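## Task

White is to move: play a move that checkmates Black at once. Apart from the squares the move involves, every square must end with the same contents it had at the start. All pieces left on the board must stand upright and lie wholly within their squares, and none of this may depend on the robot still holding something when done.

## Robot and tools

Robot: two arms, left_arm and right_arm, each ending in a parallel two-finger gripper, plus a wrist camera on each (cam_left_wrist, cam_right_wrist, 504x504 fisheye). The names are labels only; left_arm is mounted on the +y side.

Frame: a single scene frame for both arms. Origin sits on the table surface midway between the arms, +x reaches out over the table, +z is up. Positions are in metres, orientations are quaternions written w first (qw, qx, qy, qz). Reported hand positions can be slightly off, worse when the arm is far out.

Gripper geometry: fingers point along the gripper's +z and close along its x axis. The reported position is the midpoint between the pads; fingertips extend 17.5 mm past it. A flat block protrudes about 9 cm on the gripper's -y side, so watch it near pieces.

The row (used by every motion command): exactly 20 numbers, always both arms even if only one moves. First 10 for left_arm: x, y, z, qw, qx, qy, qz, gripper position, force_limit, speed; then the same 10 for right_arm. x,y,z,quaternion are an absolute target pose for that gripper in the scene frame, not an offset. Gripper position ranges -1 to +1: +1 = fully open (50 mm gap), about -0.65 = pads touching, -1 = close until an object blocks. force_limit -1..1 maps to roughly 20/102/185 N per pad (-1/0/+1). speed -1..1 maps to 20/85/150 mm/s finger speed. To leave an arm untouched, resend its last reported position and quaternion and its previous three gripper numbers (a 0 is a real command). Keep sending the same target quaternion to hold orientation rather than copying drifted readings.

Tools:
- execute_actions {"actions": [...], "pictures": bool}. Empty list = just read state. One action {"rows": [[20 numbers], ...], "steps": n}: up to 15 rows, n at most 15 steps of 1/30 s; each row plays for one step and the final row repeats to fill. One wait {"steps": n}, n up to 300, counted from the previous result including your thinking time. A target more than 0.6 m from an arm's last reported position along any gripper axis gets the call refused. Per step, commands are clipped to 70 mm and 16 degrees from the measured pose, so long reaches need several calls.
- move {"target": [20 numbers], "speed": m/s 0.002 to 0.5, default 0.25}: straight-line path to the absolute poses, both arms finishing together, 0.5 to 10 s (stops short if longer). Turning rate is capped at twice speed in rad/s. Gripper numbers take effect at the start. It does not avoid obstacles or the other arm. The result adds a "move:" line: done, off_target, moving, held or fault, plus limits (paced = pose clipped; held = some steps blocked, after which the arm may suddenly speed up), and each gripper's distance from its target.
- wait {"seconds": 0 to 10}: lets time pass with nothing new sent.
- zoom_image {"camera": name, "region": [x0, y0, x1, y1]}: pixel box from the top-left, at most 504 by 504, for a sharper view of the latest image; use it to read edge labels and identify pieces.
- finished_scene {"scene": number}: ends the current scene permanently and reports success; the next task arrives in its result. Call it only once the position is final and stable.

Reading results: the state line lists each arm's position, quaternion and velocities. object_status: 0 moving, 1 blocked while opening, 2 blocked while closing (a real grip), 3 reached commanded opening or pads met (usually nothing held). position_measured in counts gives opening ≈ (250 - counts) x 0.202 mm. "pose unreachable" and HELD mark steps the clearance check altered or blocked. "Hand target" shows where the controller is currently heading. Flange force is a noisy external-force estimate that includes held weight. MOTOR HOT warns of overheating before a braking stop.

Gripping: command -1 and keep it; confirm status 2. Fingers only accept new force or speed after the position number changes by at least 0.01. To soften a grip, open first. A held piece may get tugged briefly, so grip firmly enough.

Suggested order: look and zoom to map files and ranks, identify pieces and find the mating move; if it is a capture, pick the captured piece off and set it down away from the board but still on the table; lift the moving piece straight up, carry it above the others, lower gently into the centre of the target square, open, and rise clear. Check that it stands upright and fully inside.

Avoid: anything leaving the table, dropping or knocking pieces, disturbing other squares, driving targets into the table or pieces (stiff arms fault after 144 N external force or joint torque at load limits: wrist joints 40.9 N m, elbow 145, waist/shoulder 309), fault stops of 10 s, and arms colliding with each other. Approach contacts slowly and stop targets just at the surface.

Each tool is called after "Request:" as name([rows], argument=value, ...), one row to a line, values as JSON.

## Session

Request:
execute_actions(actions=[])

Scene clock: 0.00 s of 4000.00 s.
left_arm: end_effector_position=(+0.7344, -0.0595, +0.1356) position_measured=3 object_status=3 end_effector_quat_wxyz=(+0.098, +0.959, +0.266, -0.017) end_effector_velocity=(-0.000, +0.000, -0.001) end_effector_angular_velocity=(+0.001, +0.002, +0.000) | right_arm: end_effector_position=(+0.5632, -0.5985, +0.3538) position_measured=3 object_status=3 end_effector_quat_wxyz=(+0.124, +0.897, -0.424, -0.030) end_effector_velocity=(+0.001, -0.000, -0.000) end_effector_angular_velocity=(-0.000, -0.001, +0.000)
Joint positions: left_arm=[-0.599  0.511  1.535 -0.179  0.969  0.484] | right_arm=[-0.164  0.152  1.619 -0.193  1.539  2.506]
Joint velocities: left_arm=[-0.     0.001 -0.    -0.     0.001 -0.   ] | right_arm=[-0.     0.001 -0.    -0.    -0.002 -0.   ]
Flange force (N, the push that the arm receives, along the gripper's own x y z axes): no reading
Hand target (left_arm): +0.734, -0.059, +0.136; +0.098, +0.959, +0.266, -0.017
Hand target (right_arm): +0.563, -0.598, +0.354; +0.124, +0.897, -0.424, -0.030

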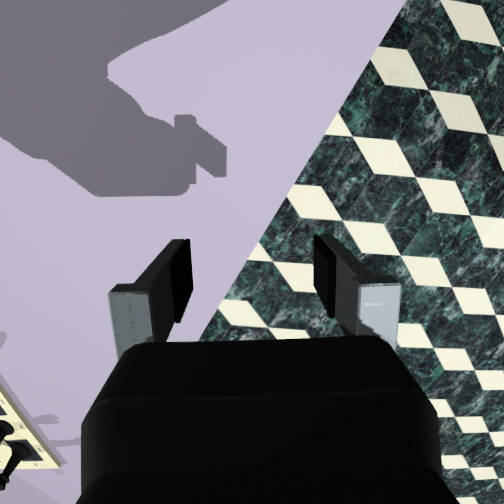

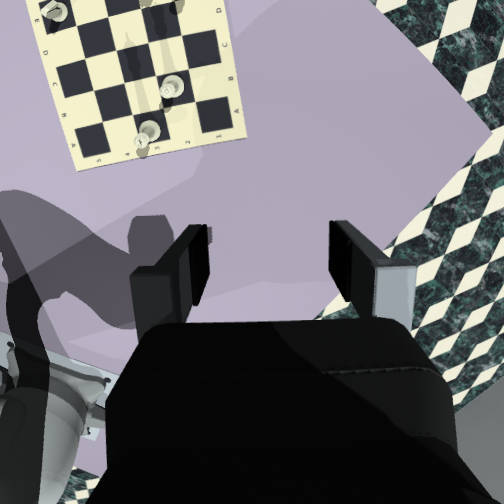

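Request:
move(target=[0.55,0.3,0.4,0,1,0,0,1,0,0, 0.6,-0.42,0.45,0,1,0,0,1,0,0], speed=0.3)

Scene clock: 11.60 s of 4000.00 s.
left_arm: end_effector_position=(+0.5493, +0.3002, +0.3993) position_measured=3 object_status=3 end_effector_quat_wxyz=(-0.000, +1.000, -0.000, +0.000) end_effector_velocity=(+0.000, -0.000, +0.000) end_effector_angular_velocity=(-0.001, -0.002, -0.000) | right_arm: end_effector_position=(+0.5996, -0.4199, +0.4500) position_measured=3 object_status=3 end_effector_quat_wxyz=(+0.000, +1.000, +0.000, -0.000) end_effector_velocity=(-0.000, -0.000, +0.001) end_effector_angular_velocity=(+0.000, -0.002, +0.001)
Joint positions: left_arm=[-0.345 -0.098  1.787  0.001  1.452  1.187] | right_arm=[ 0.001  0.175  1.413 -0.     1.555  1.764]
Joint velocities: left_arm=[ 0.    -0.001 -0.    -0.    -0.001  0.001] | right_arm=[-0.    -0.001 -0.001 -0.     0.    -0.001]
Flange force (N, the push that the arm receives, along the gripper's own x y z axes): left_arm=[-4.7 0.5 0.3] | right_arm=[1.7 0.5 -2.3]
Hand target (left_arm): +0.549, +0.300, +0.399; -0.000, +1.000, -0.000, +0.000
Hand target (right_arm): +0.600, -0.420, +0.450; +0.000, +1.000, +0.000, -0.000
Off the commanded pose (left_arm): 0.001 m, 0 deg.
Off the commanded pose (right_arm): 0.000 m, 0 deg.
After step 90, 6.60 s passed at rest.
move: done

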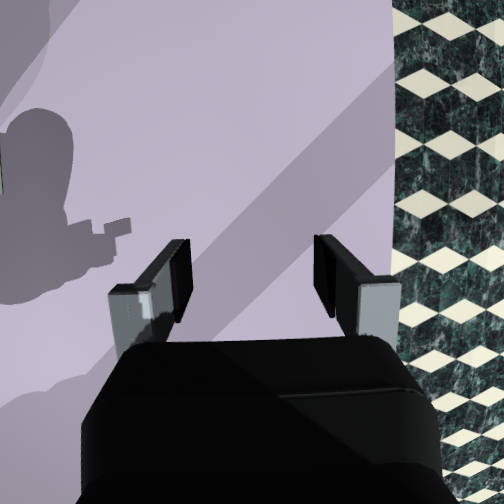

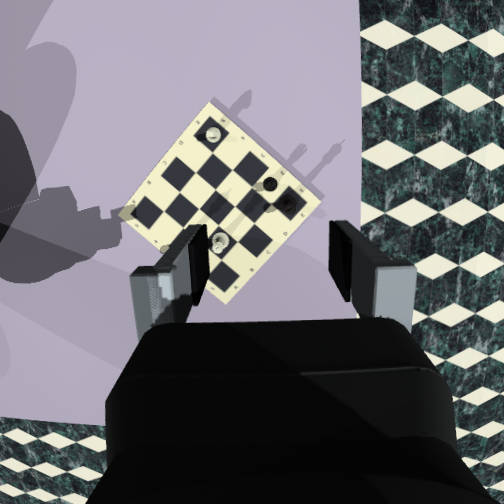

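Request:
move(target=[0.55,0.3,0.4,0,1,0,0,1,0,0, 0.53,-0.50,0.38,0,1,0,0,1,0,0], speed=0.3)

Request:
zoom_image(camera="cam_right_wrist", region=[130, 0, 410, 280])

Scene clock: 17.47 s of 4000.00 s.
left_arm: end_effector_position=(+0.5500, +0.3000, +0.4000) position_measured=3 object_status=3 end_effector_quat_wxyz=(-0.000, +1.000, +0.000, +0.000) end_effector_velocity=(-0.000, +0.000, +0.001) end_effector_angular_velocity=(+0.000, -0.000, -0.000) | right_arm: end_effector_position=(+0.5302, -0.5001, +0.3801) position_measured=3 object_status=3 end_effector_quat_wxyz=(-0.000, +1.000, -0.000, +0.000) end_effector_velocity=(-0.001, -0.000, -0.000) end_effector_angular_velocity=(-0.000, +0.001, -0.000)
Joint positions: left_arm=[-0.345 -0.097  1.785  0.     1.453  1.187] | right_arm=[-0.111  0.049  1.679  0.     1.413  1.652]
Joint velocities: left_arm=[-0.    -0.001 -0.001  0.     0.001 -0.   ] | right_arm=[ 0.    -0.001  0.001 -0.     0.001  0.   ]
Flange force (N, the push that the arm receives, along the gripper's own x y z axes): left_arm=[-2.4 -7.0 1.0] | right_arm=[-0.9 -0.1 -3.1]
Hand target (left_arm): +0.550, +0.300, +0.400; -0.000, +1.000, +0.000, +0.000
Hand target (right_arm): +0.530, -0.500, +0.380; -0.000, +1.000, -0.000, +0.000
Off the commanded pose (left_arm): 0.000 m, 0 deg.
Off the commanded pose (right_arm): 0.000 m, 0 deg.
After step 90, 2.03 s passed at rest.
move: done

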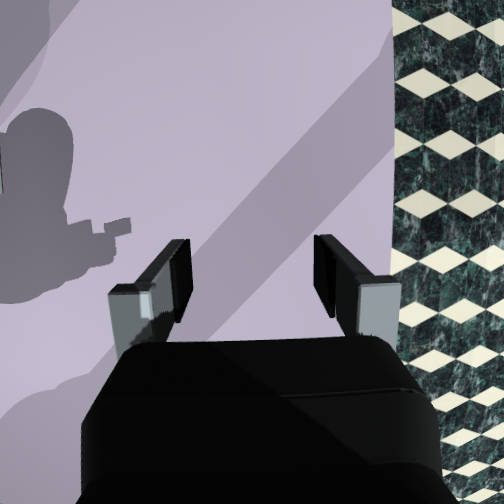

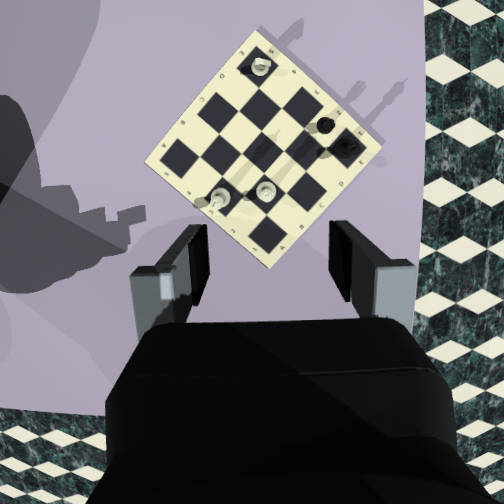

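Region (130, 0, 410, 280) of cam_right_wrist's 504x504 image, scaled by 1.800, with more detail than that image has.

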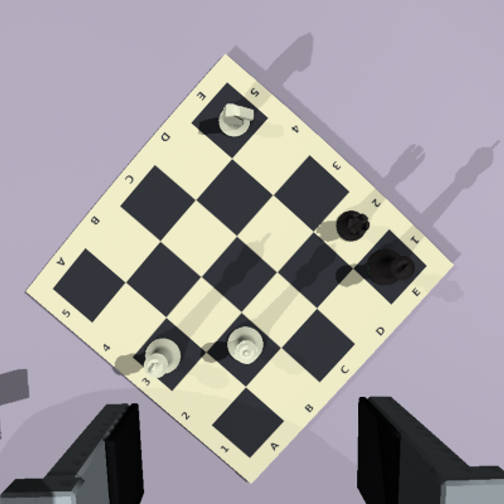

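Request:
zoom_image(camera="cam_right_wrist", region=[290, 70, 420, 180])

Request:
zoom_image(camera="cam_right_wrist", region=[190, 110, 330, 230])

Region (290, 70, 420, 180) of cam_right_wrist's 504x504 image, scaled by 3.877, with more detail than that image has; it fills the top 426 rows of this view, and the rest is white.

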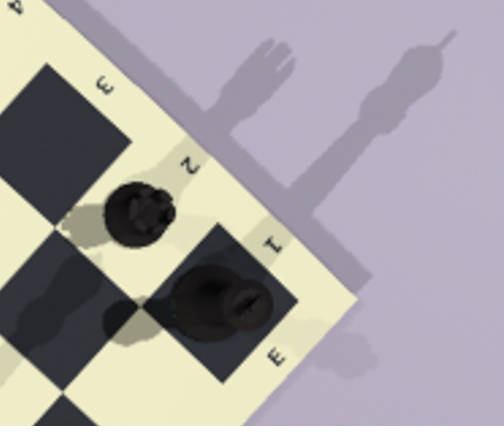

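Region (190, 110, 330, 230) of cam_right_wrist's 504x504 image, scaled by 3.600, with more detail than that image has; it fills the top 432 rows of this view, and the rest is white.

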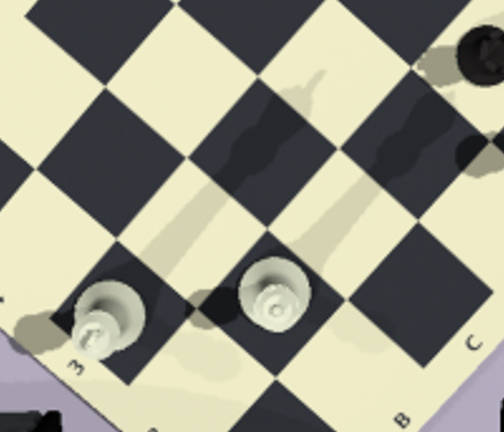

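Request:
move(target=[0.55,0.3,0.4,0,1,0,0,1,0,0, 0.527,-0.505,0.15,0,1,0,0,0.5,-0.6,0], speed=0.2)

Scene clock: 47.40 s of 4000.00 s.
left_arm: end_effector_position=(+0.5500, +0.3000, +0.4000) position_measured=3 object_status=3 end_effector_quat_wxyz=(-0.000, +1.000, +0.000, -0.000) end_effector_velocity=(+0.000, +0.000, -0.000) end_effector_angular_velocity=(+0.002, -0.000, -0.001) | right_arm: end_effector_position=(+0.5271, -0.5051, +0.1500) position_measured=78 object_status=3 end_effector_quat_wxyz=(+0.000, +1.000, -0.000, +0.000) end_effector_velocity=(-0.001, +0.000, -0.002) end_effector_angular_velocity=(-0.000, +0.003, -0.000)
Joint positions: left_arm=[-0.345 -0.096  1.785  0.     1.453  1.187] | right_arm=[-0.119  0.183  1.972 -0.     0.987  1.645]
Joint velocities: left_arm=[-0.     0.001  0.     0.002 -0.001 -0.   ] | right_arm=[ 0.     0.002  0.002 -0.    -0.     0.   ]
Flange force (N, the push that the arm receives, along the gripper's own x y z axes): left_arm=[-3.7 2.2 0.6] | right_arm=[1.4 -0.4 -1.8]
Hand target (left_arm): +0.550, +0.300, +0.400; -0.000, +1.000, +0.000, -0.000
Hand target (right_arm): +0.527, -0.505, +0.150; +0.000, +1.000, -0.000, +0.000
Off the commanded pose (left_arm): 0.000 m, 0 deg.
Off the commanded pose (right_arm): 0.000 m, 0 deg.
After step 90, 25.43 s passed at rest.
move: done

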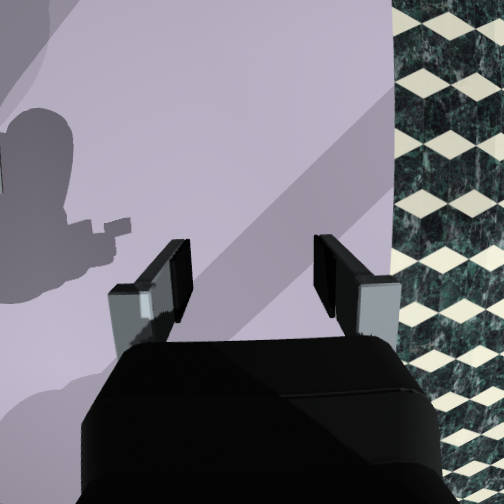

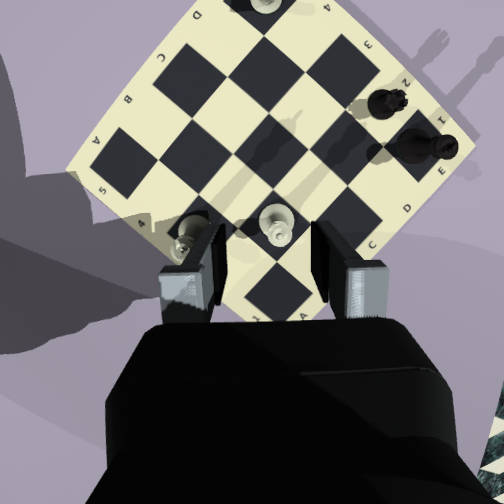

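Request:
zoom_image(camera="cam_right_wrist", region=[150, 150, 400, 330])

Region (150, 150, 400, 330) of cam_right_wrist's 504x504 image, scaled by 2.016, with more detail than that image has; it fills the top 363 rows of this view, and the rest is white.

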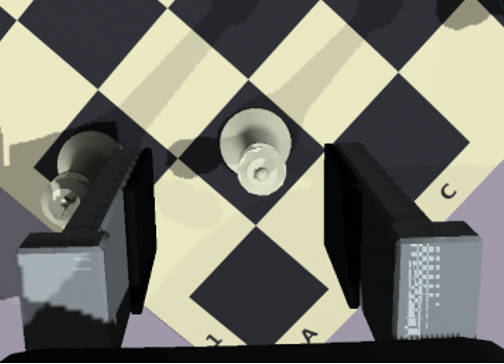

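Request:
move(target=[0.55,0.3,0.4,0,1,0,0,1,0,0, 0.533,-0.522,0.10,0,1,0,0,0.5,-0.6,0], speed=0.08)

Request:
zoom_image(camera="cam_right_wrist", region=[150, 150, 400, 330])

Scene clock: 82.53 s of 4000.00 s.
left_arm: end_effector_position=(+0.5500, +0.3000, +0.4000) position_measured=3 object_status=3 end_effector_quat_wxyz=(-0.000, +1.000, +0.000, -0.000) end_effector_velocity=(-0.001, -0.000, +0.000) end_effector_angular_velocity=(-0.001, +0.000, +0.000) | right_arm: end_effector_position=(+0.5331, -0.5220, +0.1000) position_measured=78 object_status=3 end_effector_quat_wxyz=(+0.000, +1.000, -0.000, +0.000) end_effector_velocity=(+0.000, +0.000, -0.000) end_effector_angular_velocity=(+0.000, -0.001, +0.000)
Joint positions: left_arm=[-0.345 -0.096  1.785 -0.     1.453  1.187] | right_arm=[-0.149  0.24   2.009 -0.     0.893  1.614]
Joint velocities: left_arm=[ 0.    -0.001  0.    -0.001  0.001  0.   ] | right_arm=[ 0.     0.     0.    -0.    -0.001 -0.   ]
Flange force (N, the push that the arm receives, along the gripper's own x y z axes): left_arm=[-4.6 -3.3 0.8] | right_arm=[-0.9 -1.8 -1.9]
Hand target (left_arm): +0.550, +0.300, +0.400; -0.000, +1.000, -0.000, -0.000
Hand target (right_arm): +0.533, -0.522, +0.100; +0.000, +1.000, -0.000, +0.000
Off the commanded pose (left_arm): 0.000 m, 0 deg.
Off the commanded pose (right_arm): 0.000 m, 0 deg.
After step 90, 31.17 s passed at rest.
move: done

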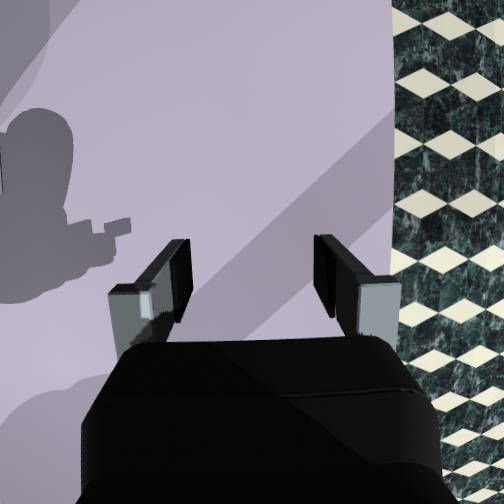

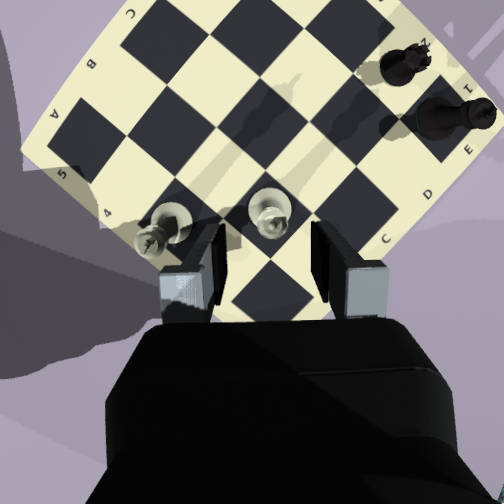

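Region (150, 150, 400, 330) of cam_right_wrist's 504x504 image, scaled by 2.016, with more detail than that image has; it fills the top 363 rows of this view, and the rest is white.

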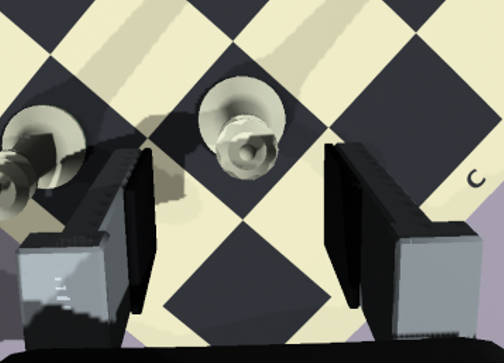

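Request:
move(target=[0.55,0.3,0.4,0,1,0,0,1,0,0, 0.535,-0.518,0.075,0,1,0,0,0.5,-0.6,0], speed=0.04)

Request:
zoom_image(camera="cam_right_wrist", region=[150, 150, 400, 330])

Scene clock: 93.73 s of 4000.00 s.
left_arm: end_effector_position=(+0.5500, +0.3000, +0.4000) position_measured=3 object_status=3 end_effector_quat_wxyz=(-0.000, +1.000, +0.000, -0.000) end_effector_velocity=(-0.001, -0.000, -0.001) end_effector_angular_velocity=(+0.001, +0.003, -0.001) | right_arm: end_effector_position=(+0.5350, -0.5180, +0.0750) position_measured=78 object_status=3 end_effector_quat_wxyz=(+0.000, +1.000, -0.000, +0.000) end_effector_velocity=(+0.000, -0.000, +0.000) end_effector_angular_velocity=(-0.001, -0.000, +0.000)
Joint positions: left_arm=[-0.345 -0.096  1.785  0.     1.453  1.187] | right_arm=[-0.142  0.272  2.023 -0.     0.846  1.621]
Joint velocities: left_arm=[-0.001  0.001  0.001 -0.     0.001  0.   ] | right_arm=[-0.     0.    -0.    -0.001 -0.     0.   ]
Flange force (N, the push that the arm receives, along the gripper's own x y z axes): left_arm=[-2.9 -3.0 2.0] | right_arm=[-0.3 0.3 -1.9]
Hand target (left_arm): +0.550, +0.300, +0.400; -0.000, +1.000, -0.000, -0.000
Hand target (right_arm): +0.535, -0.518, +0.075; +0.000, +1.000, -0.000, -0.000
Off the commanded pose (left_arm): 0.000 m, 0 deg.
Off the commanded pose (right_arm): 0.000 m, 0 deg.
After step 90, 7.30 s passed at rest.
move: done

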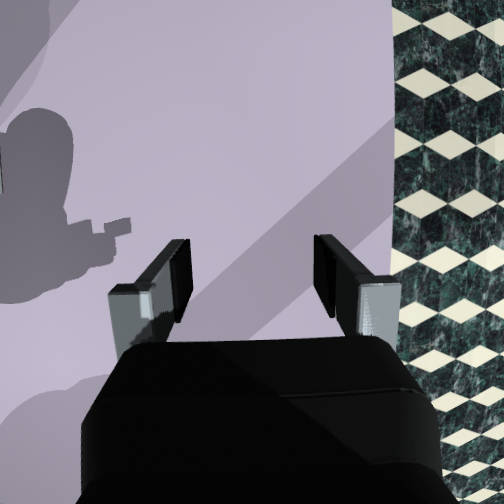

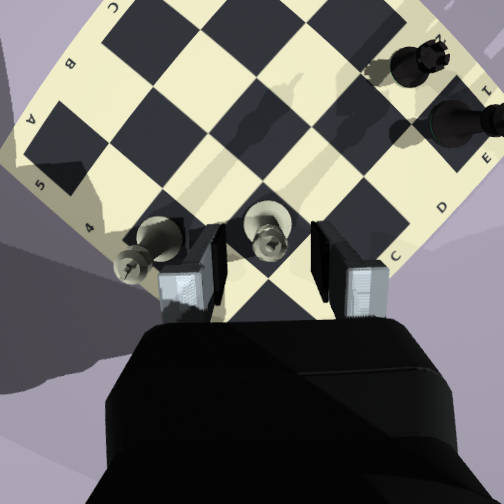

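Region (150, 150, 400, 330) of cam_right_wrist's 504x504 image, scaled by 2.016, with more detail than that image has; it fills the top 363 rows of this view, and the rest is white.

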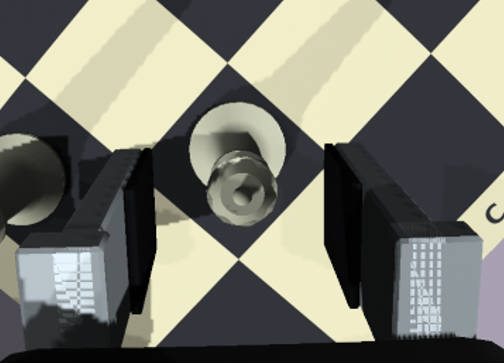

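Request:
move(target=[0.55,0.3,0.4,0,1,0,0,1,0,0, 0.535,-0.516,0.052,0,1,0,0,0.5,-0.6,0], speed=0.03)

Request:
zoom_image(camera="cam_right_wrist", region=[150, 150, 400, 330])

Scene clock: 102.90 s of 4000.00 s.
left_arm: end_effector_position=(+0.5500, +0.3000, +0.4000) position_measured=3 object_status=3 end_effector_quat_wxyz=(-0.000, +1.000, +0.000, -0.000) end_effector_velocity=(+0.000, +0.001, +0.000) end_effector_angular_velocity=(-0.000, +0.000, +0.001) | right_arm: end_effector_position=(+0.5350, -0.5160, +0.0520) position_measured=78 object_status=3 end_effector_quat_wxyz=(+0.000, +1.000, -0.000, +0.000) end_effector_velocity=(+0.001, -0.000, -0.000) end_effector_angular_velocity=(+0.000, -0.002, -0.001)
Joint positions: left_arm=[-0.345 -0.096  1.785 -0.     1.453  1.187] | right_arm=[-0.139  0.301  2.039 -0.     0.802  1.624]
Joint velocities: left_arm=[ 0.001 -0.    -0.    -0.     0.    -0.   ] | right_arm=[-0.001  0.    -0.    -0.    -0.002  0.   ]
Flange force (N, the push that the arm receives, along the gripper's own x y z axes): left_arm=[-7.0 -4.3 0.4] | right_arm=[1.6 -0.1 -0.6]
Hand target (left_arm): +0.550, +0.300, +0.400; -0.000, +1.000, +0.000, -0.000
Hand target (right_arm): +0.535, -0.516, +0.052; +0.000, +1.000, -0.000, -0.000
Off the commanded pose (left_arm): 0.000 m, 0 deg.
Off the commanded pose (right_arm): 0.000 m, 0 deg.
After step 90, 5.13 s passed at rest.
move: done

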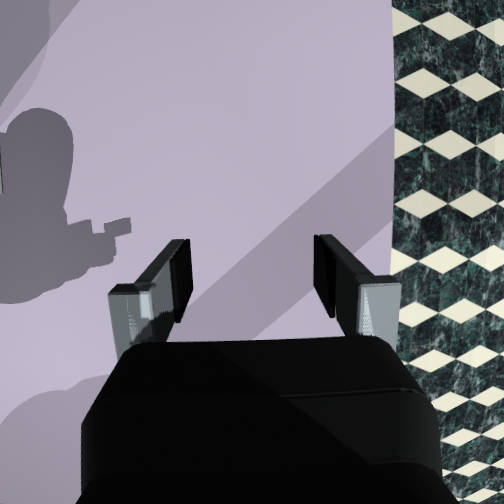

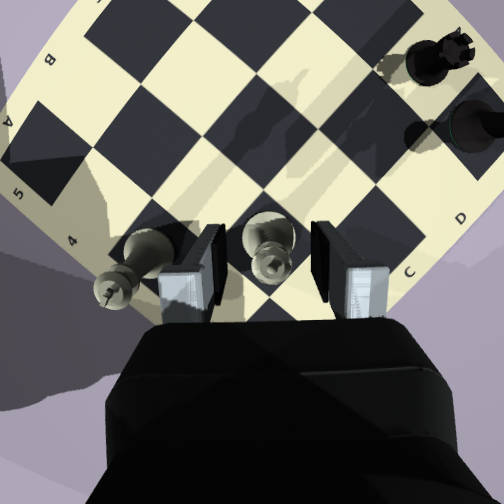

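Region (150, 150, 400, 330) of cam_right_wrist's 504x504 image, scaled by 2.016, with more detail than that image has; it fills the top 363 rows of this view, and the rest is white.

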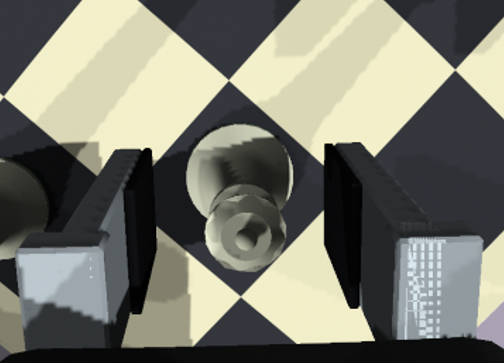

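Request:
move(target=[0.55,0.3,0.4,0,1,0,0,1,0,0, 0.536,-0.516,0.049,0,1,0,0,-1,-0.6,-0.7], speed=0.02)

Request:
move(target=[0.55,0.3,0.4,0,1,0,0,1,0,0, 0.536,-0.516,0.060,0,1,0,0,-1,-0.6,-0.7], speed=0.03)

Request:
move(target=[0.55,0.3,0.4,0,1,0,0,1,0,0, 0.587,-0.5175,0.058,0,1,0,0,-1,-0.6,-0.7], speed=0.05)

Request:
zoom_image(camera="cam_right_wrist", region=[150, 150, 400, 330])

Scene clock: 118.23 s of 4000.00 s.
left_arm: end_effector_position=(+0.5500, +0.3000, +0.4000) position_measured=3 object_status=3 end_effector_quat_wxyz=(-0.000, +1.000, +0.000, -0.000) end_effector_velocity=(-0.000, +0.000, -0.000) end_effector_angular_velocity=(+0.000, +0.002, +0.000) | right_arm: end_effector_position=(+0.5360, -0.5160, +0.0490) position_measured=186 object_status=2 end_effector_quat_wxyz=(+0.000, +1.000, +0.000, +0.000) end_effector_velocity=(+0.000, -0.000, -0.001) end_effector_angular_velocity=(+0.000, +0.000, +0.001)
Joint positions: left_arm=[-0.345 -0.096  1.785 -0.     1.453  1.187] | right_arm=[-0.139  0.306  2.039 -0.     0.797  1.624]
Joint velocities: left_arm=[ 0.     0.001 -0.    -0.     0.002  0.   ] | right_arm=[-0.     0.001 -0.     0.    -0.    -0.001]
Flange force (N, the push that the arm receives, along the gripper's own x y z axes): left_arm=[-0.2 0.1 0.1] | right_arm=[-0.7 -0.3 -5.2]
Hand target (left_arm): +0.550, +0.300, +0.400; -0.000, +1.000, -0.000, -0.000
Hand target (right_arm): +0.536, -0.516, +0.049; +0.000, +1.000, -0.000, +0.000
Off the commanded pose (left_arm): 0.000 m, 0 deg.
Off the commanded pose (right_arm): 0.000 m, 0 deg.
After step 90, 11.53 s passed at rest.
move: done

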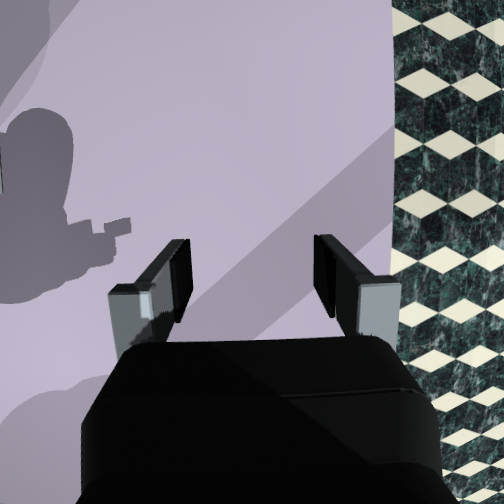

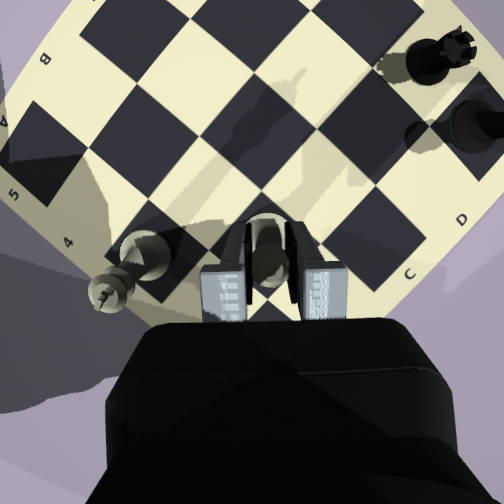

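Scene clock: 118.93 s of 4000.00 s.
left_arm: end_effector_position=(+0.5500, +0.3000, +0.4000) position_measured=3 object_status=3 end_effector_quat_wxyz=(-0.000, +1.000, +0.000, -0.000) end_effector_velocity=(-0.000, -0.000, +0.000) end_effector_angular_velocity=(-0.000, -0.000, -0.001) | right_arm: end_effector_position=(+0.5360, -0.5160, +0.0600) position_measured=186 object_status=2 end_effector_quat_wxyz=(-0.000, +1.000, +0.000, -0.000) end_effector_velocity=(-0.000, -0.000, +0.000) end_effector_angular_velocity=(-0.000, -0.000, -0.001)
Joint positions: left_arm=[-0.345 -0.096  1.785 -0.     1.453  1.187] | right_arm=[-0.139  0.292  2.031  0.     0.818  1.624]
Joint velocities: left_arm=[-0.001 -0.     0.     0.    -0.    -0.   ] | right_arm=[-0.    -0.     0.    -0.001  0.     0.001]
Flange force (N, the push that the arm receives, along the gripper's own x y z axes): left_arm=[-7.0 0.3 0.1] | right_arm=[-0.8 -0.1 -3.0]
Hand target (left_arm): +0.550, +0.300, +0.400; -0.000, +1.000, -0.000, -0.000
Hand target (right_arm): +0.536, -0.516, +0.060; -0.000, +1.000, +0.000, -0.000
Off the commanded pose (left_arm): 0.000 m, 0 deg.
Off the commanded pose (right_arm): 0.000 m, 0 deg.
move: done

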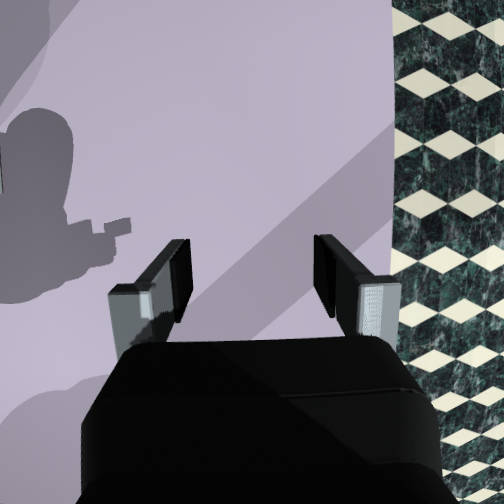

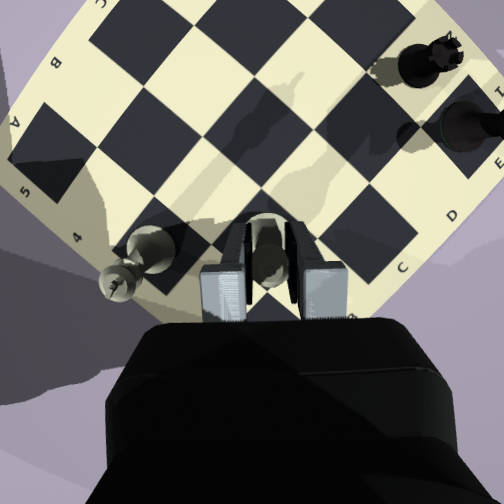

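Scene clock: 120.23 s of 4000.00 s.
left_arm: end_effector_position=(+0.5500, +0.3000, +0.4000) position_measured=3 object_status=3 end_effector_quat_wxyz=(-0.000, +1.000, +0.000, -0.000) end_effector_velocity=(-0.000, +0.000, -0.000) end_effector_angular_velocity=(+0.000, +0.000, +0.001) | right_arm: end_effector_position=(+0.5870, -0.5174, +0.0580) position_measured=186 object_status=2 end_effector_quat_wxyz=(-0.000, +1.000, +0.000, +0.000) end_effector_velocity=(+0.000, +0.000, -0.000) end_effector_angular_velocity=(-0.000, -0.001, +0.000)
Joint positions: left_arm=[-0.345 -0.096  1.785 -0.     1.453  1.187] | right_arm=[-0.145  0.361  1.935  0.     0.846  1.618]
Joint velocities: left_arm=[ 0.001 -0.     0.001 -0.    -0.    -0.   ] | right_arm=[ 0.    -0.     0.    -0.001 -0.001  0.   ]
Flange force (N, the push that the arm receives, along the gripper's own x y z axes): left_arm=[-6.5 -0.7 0.1] | right_arm=[-0.4 -1.0 -1.3]
Hand target (left_arm): +0.550, +0.300, +0.400; -0.000, +1.000, +0.000, -0.000
Hand target (right_arm): +0.587, -0.517, +0.058; -0.000, +1.000, +0.000, +0.000
Off the commanded pose (left_arm): 0.000 m, 0 deg.
Off the commanded pose (right_arm): 0.000 m, 0 deg.
move: done

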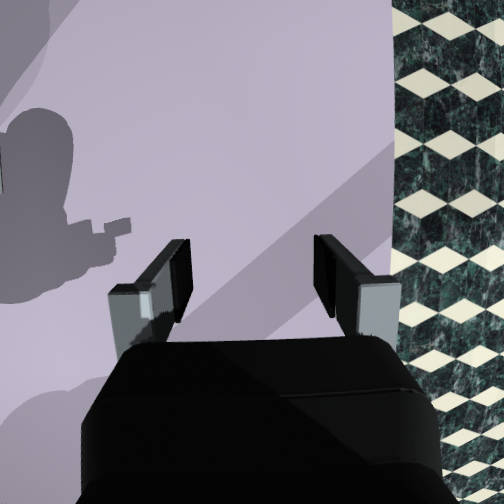

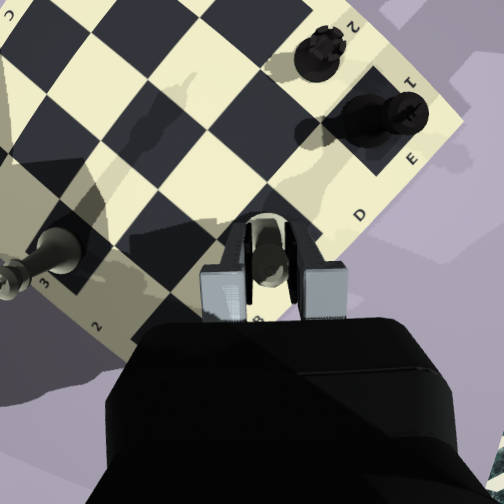

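Region (150, 150, 400, 330) of cam_right_wrist's 504x504 image, scaled by 2.016, with more detail than that image has; it fills the top 363 rows of this view, and the rest is white.

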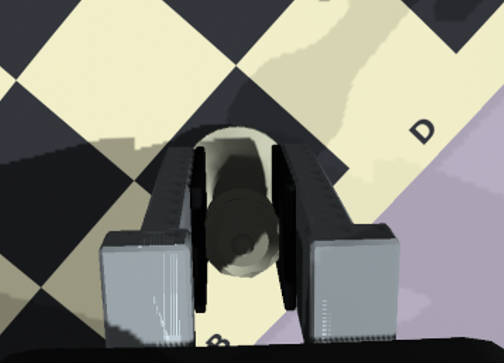

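Request:
move(target=[0.55,0.3,0.4,0,1,0,0,1,0,0, 0.588,-0.5175,0.050,0,1,0,0,-1,-0.6,-0.7], speed=0.01)

Request:
move(target=[0.55,0.3,0.4,0,1,0,0,1,0,0, 0.588,-0.5175,0.050,0,1,0,0,0.5,-0.6,-0.7], speed=0.01)

Request:
move(target=[0.55,0.3,0.4,0,1,0,0,1,0,0, 0.588,-0.5175,0.15,0,1,0,0,0.5,-0.6,-0.7], speed=0.1)

Scene clock: 128.73 s of 4000.00 s.
left_arm: end_effector_position=(+0.5500, +0.3000, +0.4000) position_measured=3 object_status=3 end_effector_quat_wxyz=(-0.000, +1.000, +0.000, -0.000) end_effector_velocity=(-0.001, -0.000, -0.001) end_effector_angular_velocity=(-0.001, +0.004, +0.001) | right_arm: end_effector_position=(+0.5880, -0.5175, +0.0500) position_measured=186 object_status=2 end_effector_quat_wxyz=(+0.000, +1.000, -0.000, +0.000) end_effector_velocity=(+0.000, +0.000, -0.000) end_effector_angular_velocity=(-0.000, -0.000, -0.000)
Joint positions: left_arm=[-0.345 -0.096  1.785 -0.     1.453  1.187] | right_arm=[-0.145  0.371  1.938 -0.     0.832  1.618]
Joint velocities: left_arm=[ 0.     0.001  0.001 -0.003  0.001 -0.   ] | right_arm=[ 0.     0.001 -0.    -0.    -0.001  0.001]
Flange force (N, the push that the arm receives, along the gripper's own x y z axes): left_arm=[-3.7 -0.9 0.1] | right_arm=[1.2 0.3 -0.9]
Hand target (left_arm): +0.550, +0.300, +0.400; -0.000, +1.000, -0.000, -0.000
Hand target (right_arm): +0.588, -0.518, +0.050; +0.000, +1.000, -0.000, +0.000
Off the commanded pose (left_arm): 0.000 m, 0 deg.
Off the commanded pose (right_arm): 0.000 m, 0 deg.
After step 90, 4.47 s passed at rest.
move: done

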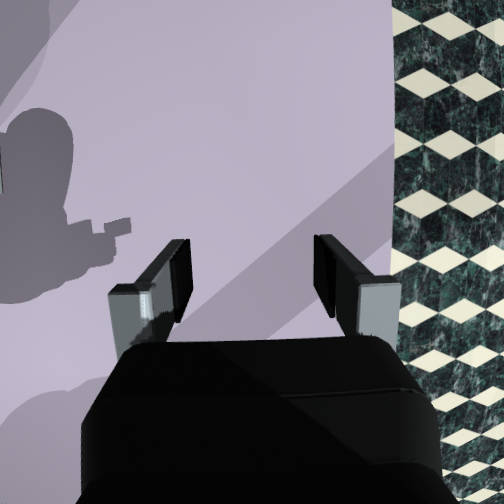

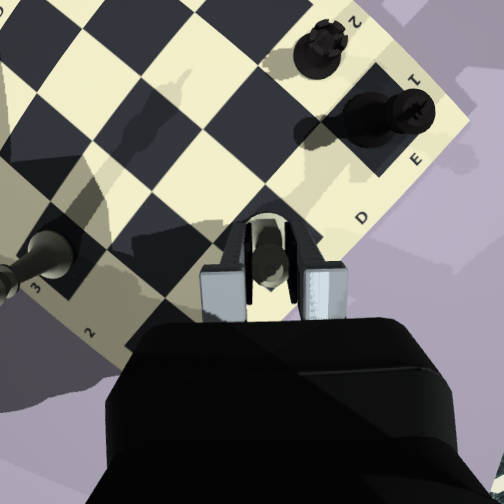

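Scene clock: 129.53 s of 4000.00 s.
left_arm: end_effector_position=(+0.5500, +0.3000, +0.4000) position_measured=3 object_status=3 end_effector_quat_wxyz=(-0.000, +1.000, +0.000, -0.000) end_effector_velocity=(+0.000, +0.000, +0.000) end_effector_angular_velocity=(+0.001, -0.001, +0.000) | right_arm: end_effector_position=(+0.5880, -0.5175, +0.0500) position_measured=78 object_status=3 end_effector_quat_wxyz=(+0.000, +1.000, +0.000, +0.000) end_effector_velocity=(+0.000, -0.000, +0.001) end_effector_angular_velocity=(+0.000, -0.002, +0.000)
Joint positions: left_arm=[-0.345 -0.096  1.785 -0.     1.453  1.187] | right_arm=[-0.145  0.371  1.938 -0.     0.832  1.618]
Joint velocities: left_arm=[ 0.     0.    -0.     0.002 -0.001 -0.   ] | right_arm=[-0.    -0.001 -0.     0.    -0.001 -0.001]
Flange force (N, the push that the arm receives, along the gripper's own x y z axes): left_arm=[-3.3 -3.7 -1.0] | right_arm=[1.6 -0.9 -1.5]
Hand target (left_arm): +0.550, +0.300, +0.400; -0.000, +1.000, -0.000, -0.000
Hand target (right_arm): +0.588, -0.517, +0.050; +0.000, +1.000, +0.000, +0.000
Off the commanded pose (left_arm): 0.000 m, 0 deg.
Off the commanded pose (right_arm): 0.000 m, 0 deg.
move: done

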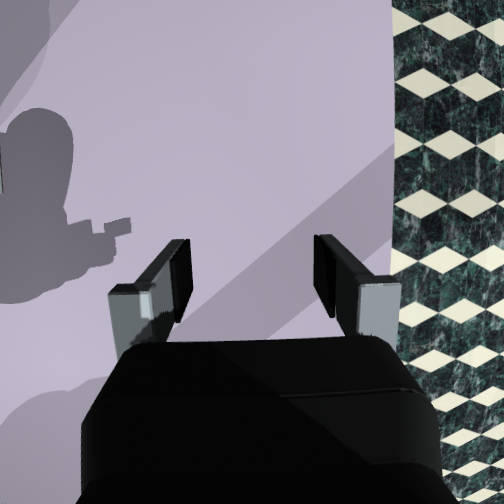

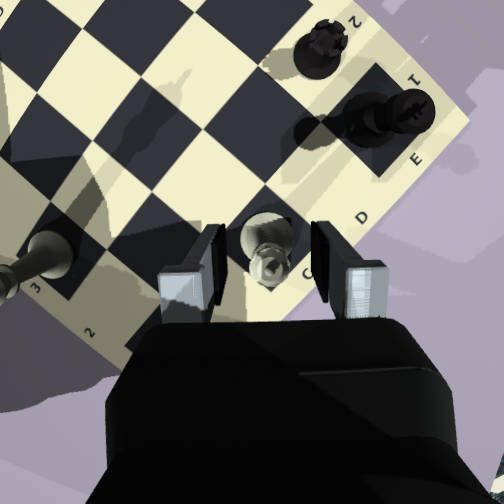

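Scene clock: 130.87 s of 4000.00 s.
left_arm: end_effector_position=(+0.5500, +0.3000, +0.4000) position_measured=3 object_status=3 end_effector_quat_wxyz=(-0.000, +1.000, +0.000, -0.000) end_effector_velocity=(+0.000, -0.000, +0.000) end_effector_angular_velocity=(-0.002, -0.001, +0.000) | right_arm: end_effector_position=(+0.5880, -0.5175, +0.1501) position_measured=78 object_status=3 end_effector_quat_wxyz=(-0.000, +1.000, +0.000, -0.000) end_effector_velocity=(-0.000, +0.000, +0.000) end_effector_angular_velocity=(-0.000, +0.000, +0.000)
Joint positions: left_arm=[-0.345 -0.096  1.785  0.     1.453  1.187] | right_arm=[-0.145  0.268  1.862  0.     1.012  1.617]
Joint velocities: left_arm=[ 0.    -0.    -0.    -0.001 -0.001 -0.   ] | right_arm=[ 0.    -0.    -0.    -0.     0.001  0.   ]
Flange force (N, the push that the arm receives, along the gripper's own x y z axes): left_arm=[-1.2 -4.5 -0.6] | right_arm=[-0.3 -0.3 -2.6]
Hand target (left_arm): +0.550, +0.300, +0.400; -0.000, +1.000, -0.000, -0.000
Hand target (right_arm): +0.588, -0.517, +0.150; -0.000, +1.000, +0.000, -0.000
Off the commanded pose (left_arm): 0.000 m, 0 deg.
Off the commanded pose (right_arm): 0.000 m, 0 deg.
move: done

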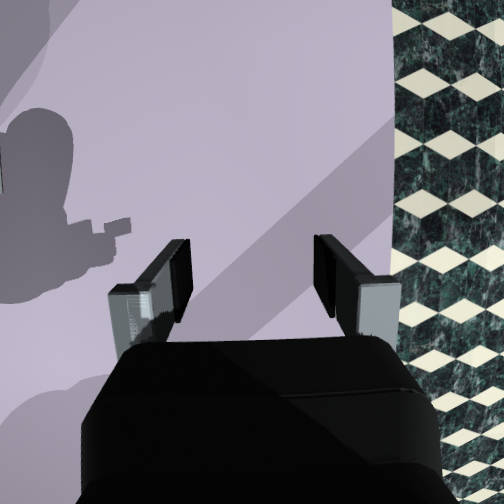

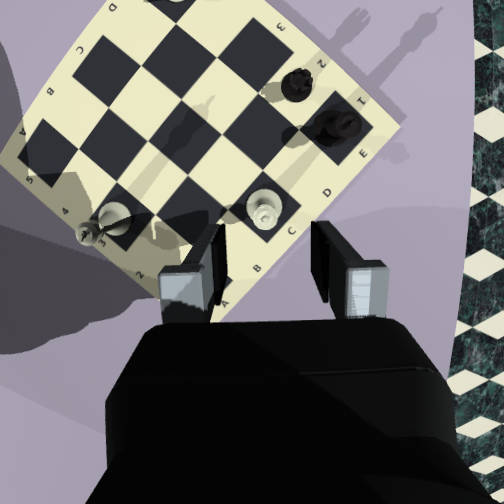

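Request:
finished_scene(scene=1)

The scene is finished: the task was done.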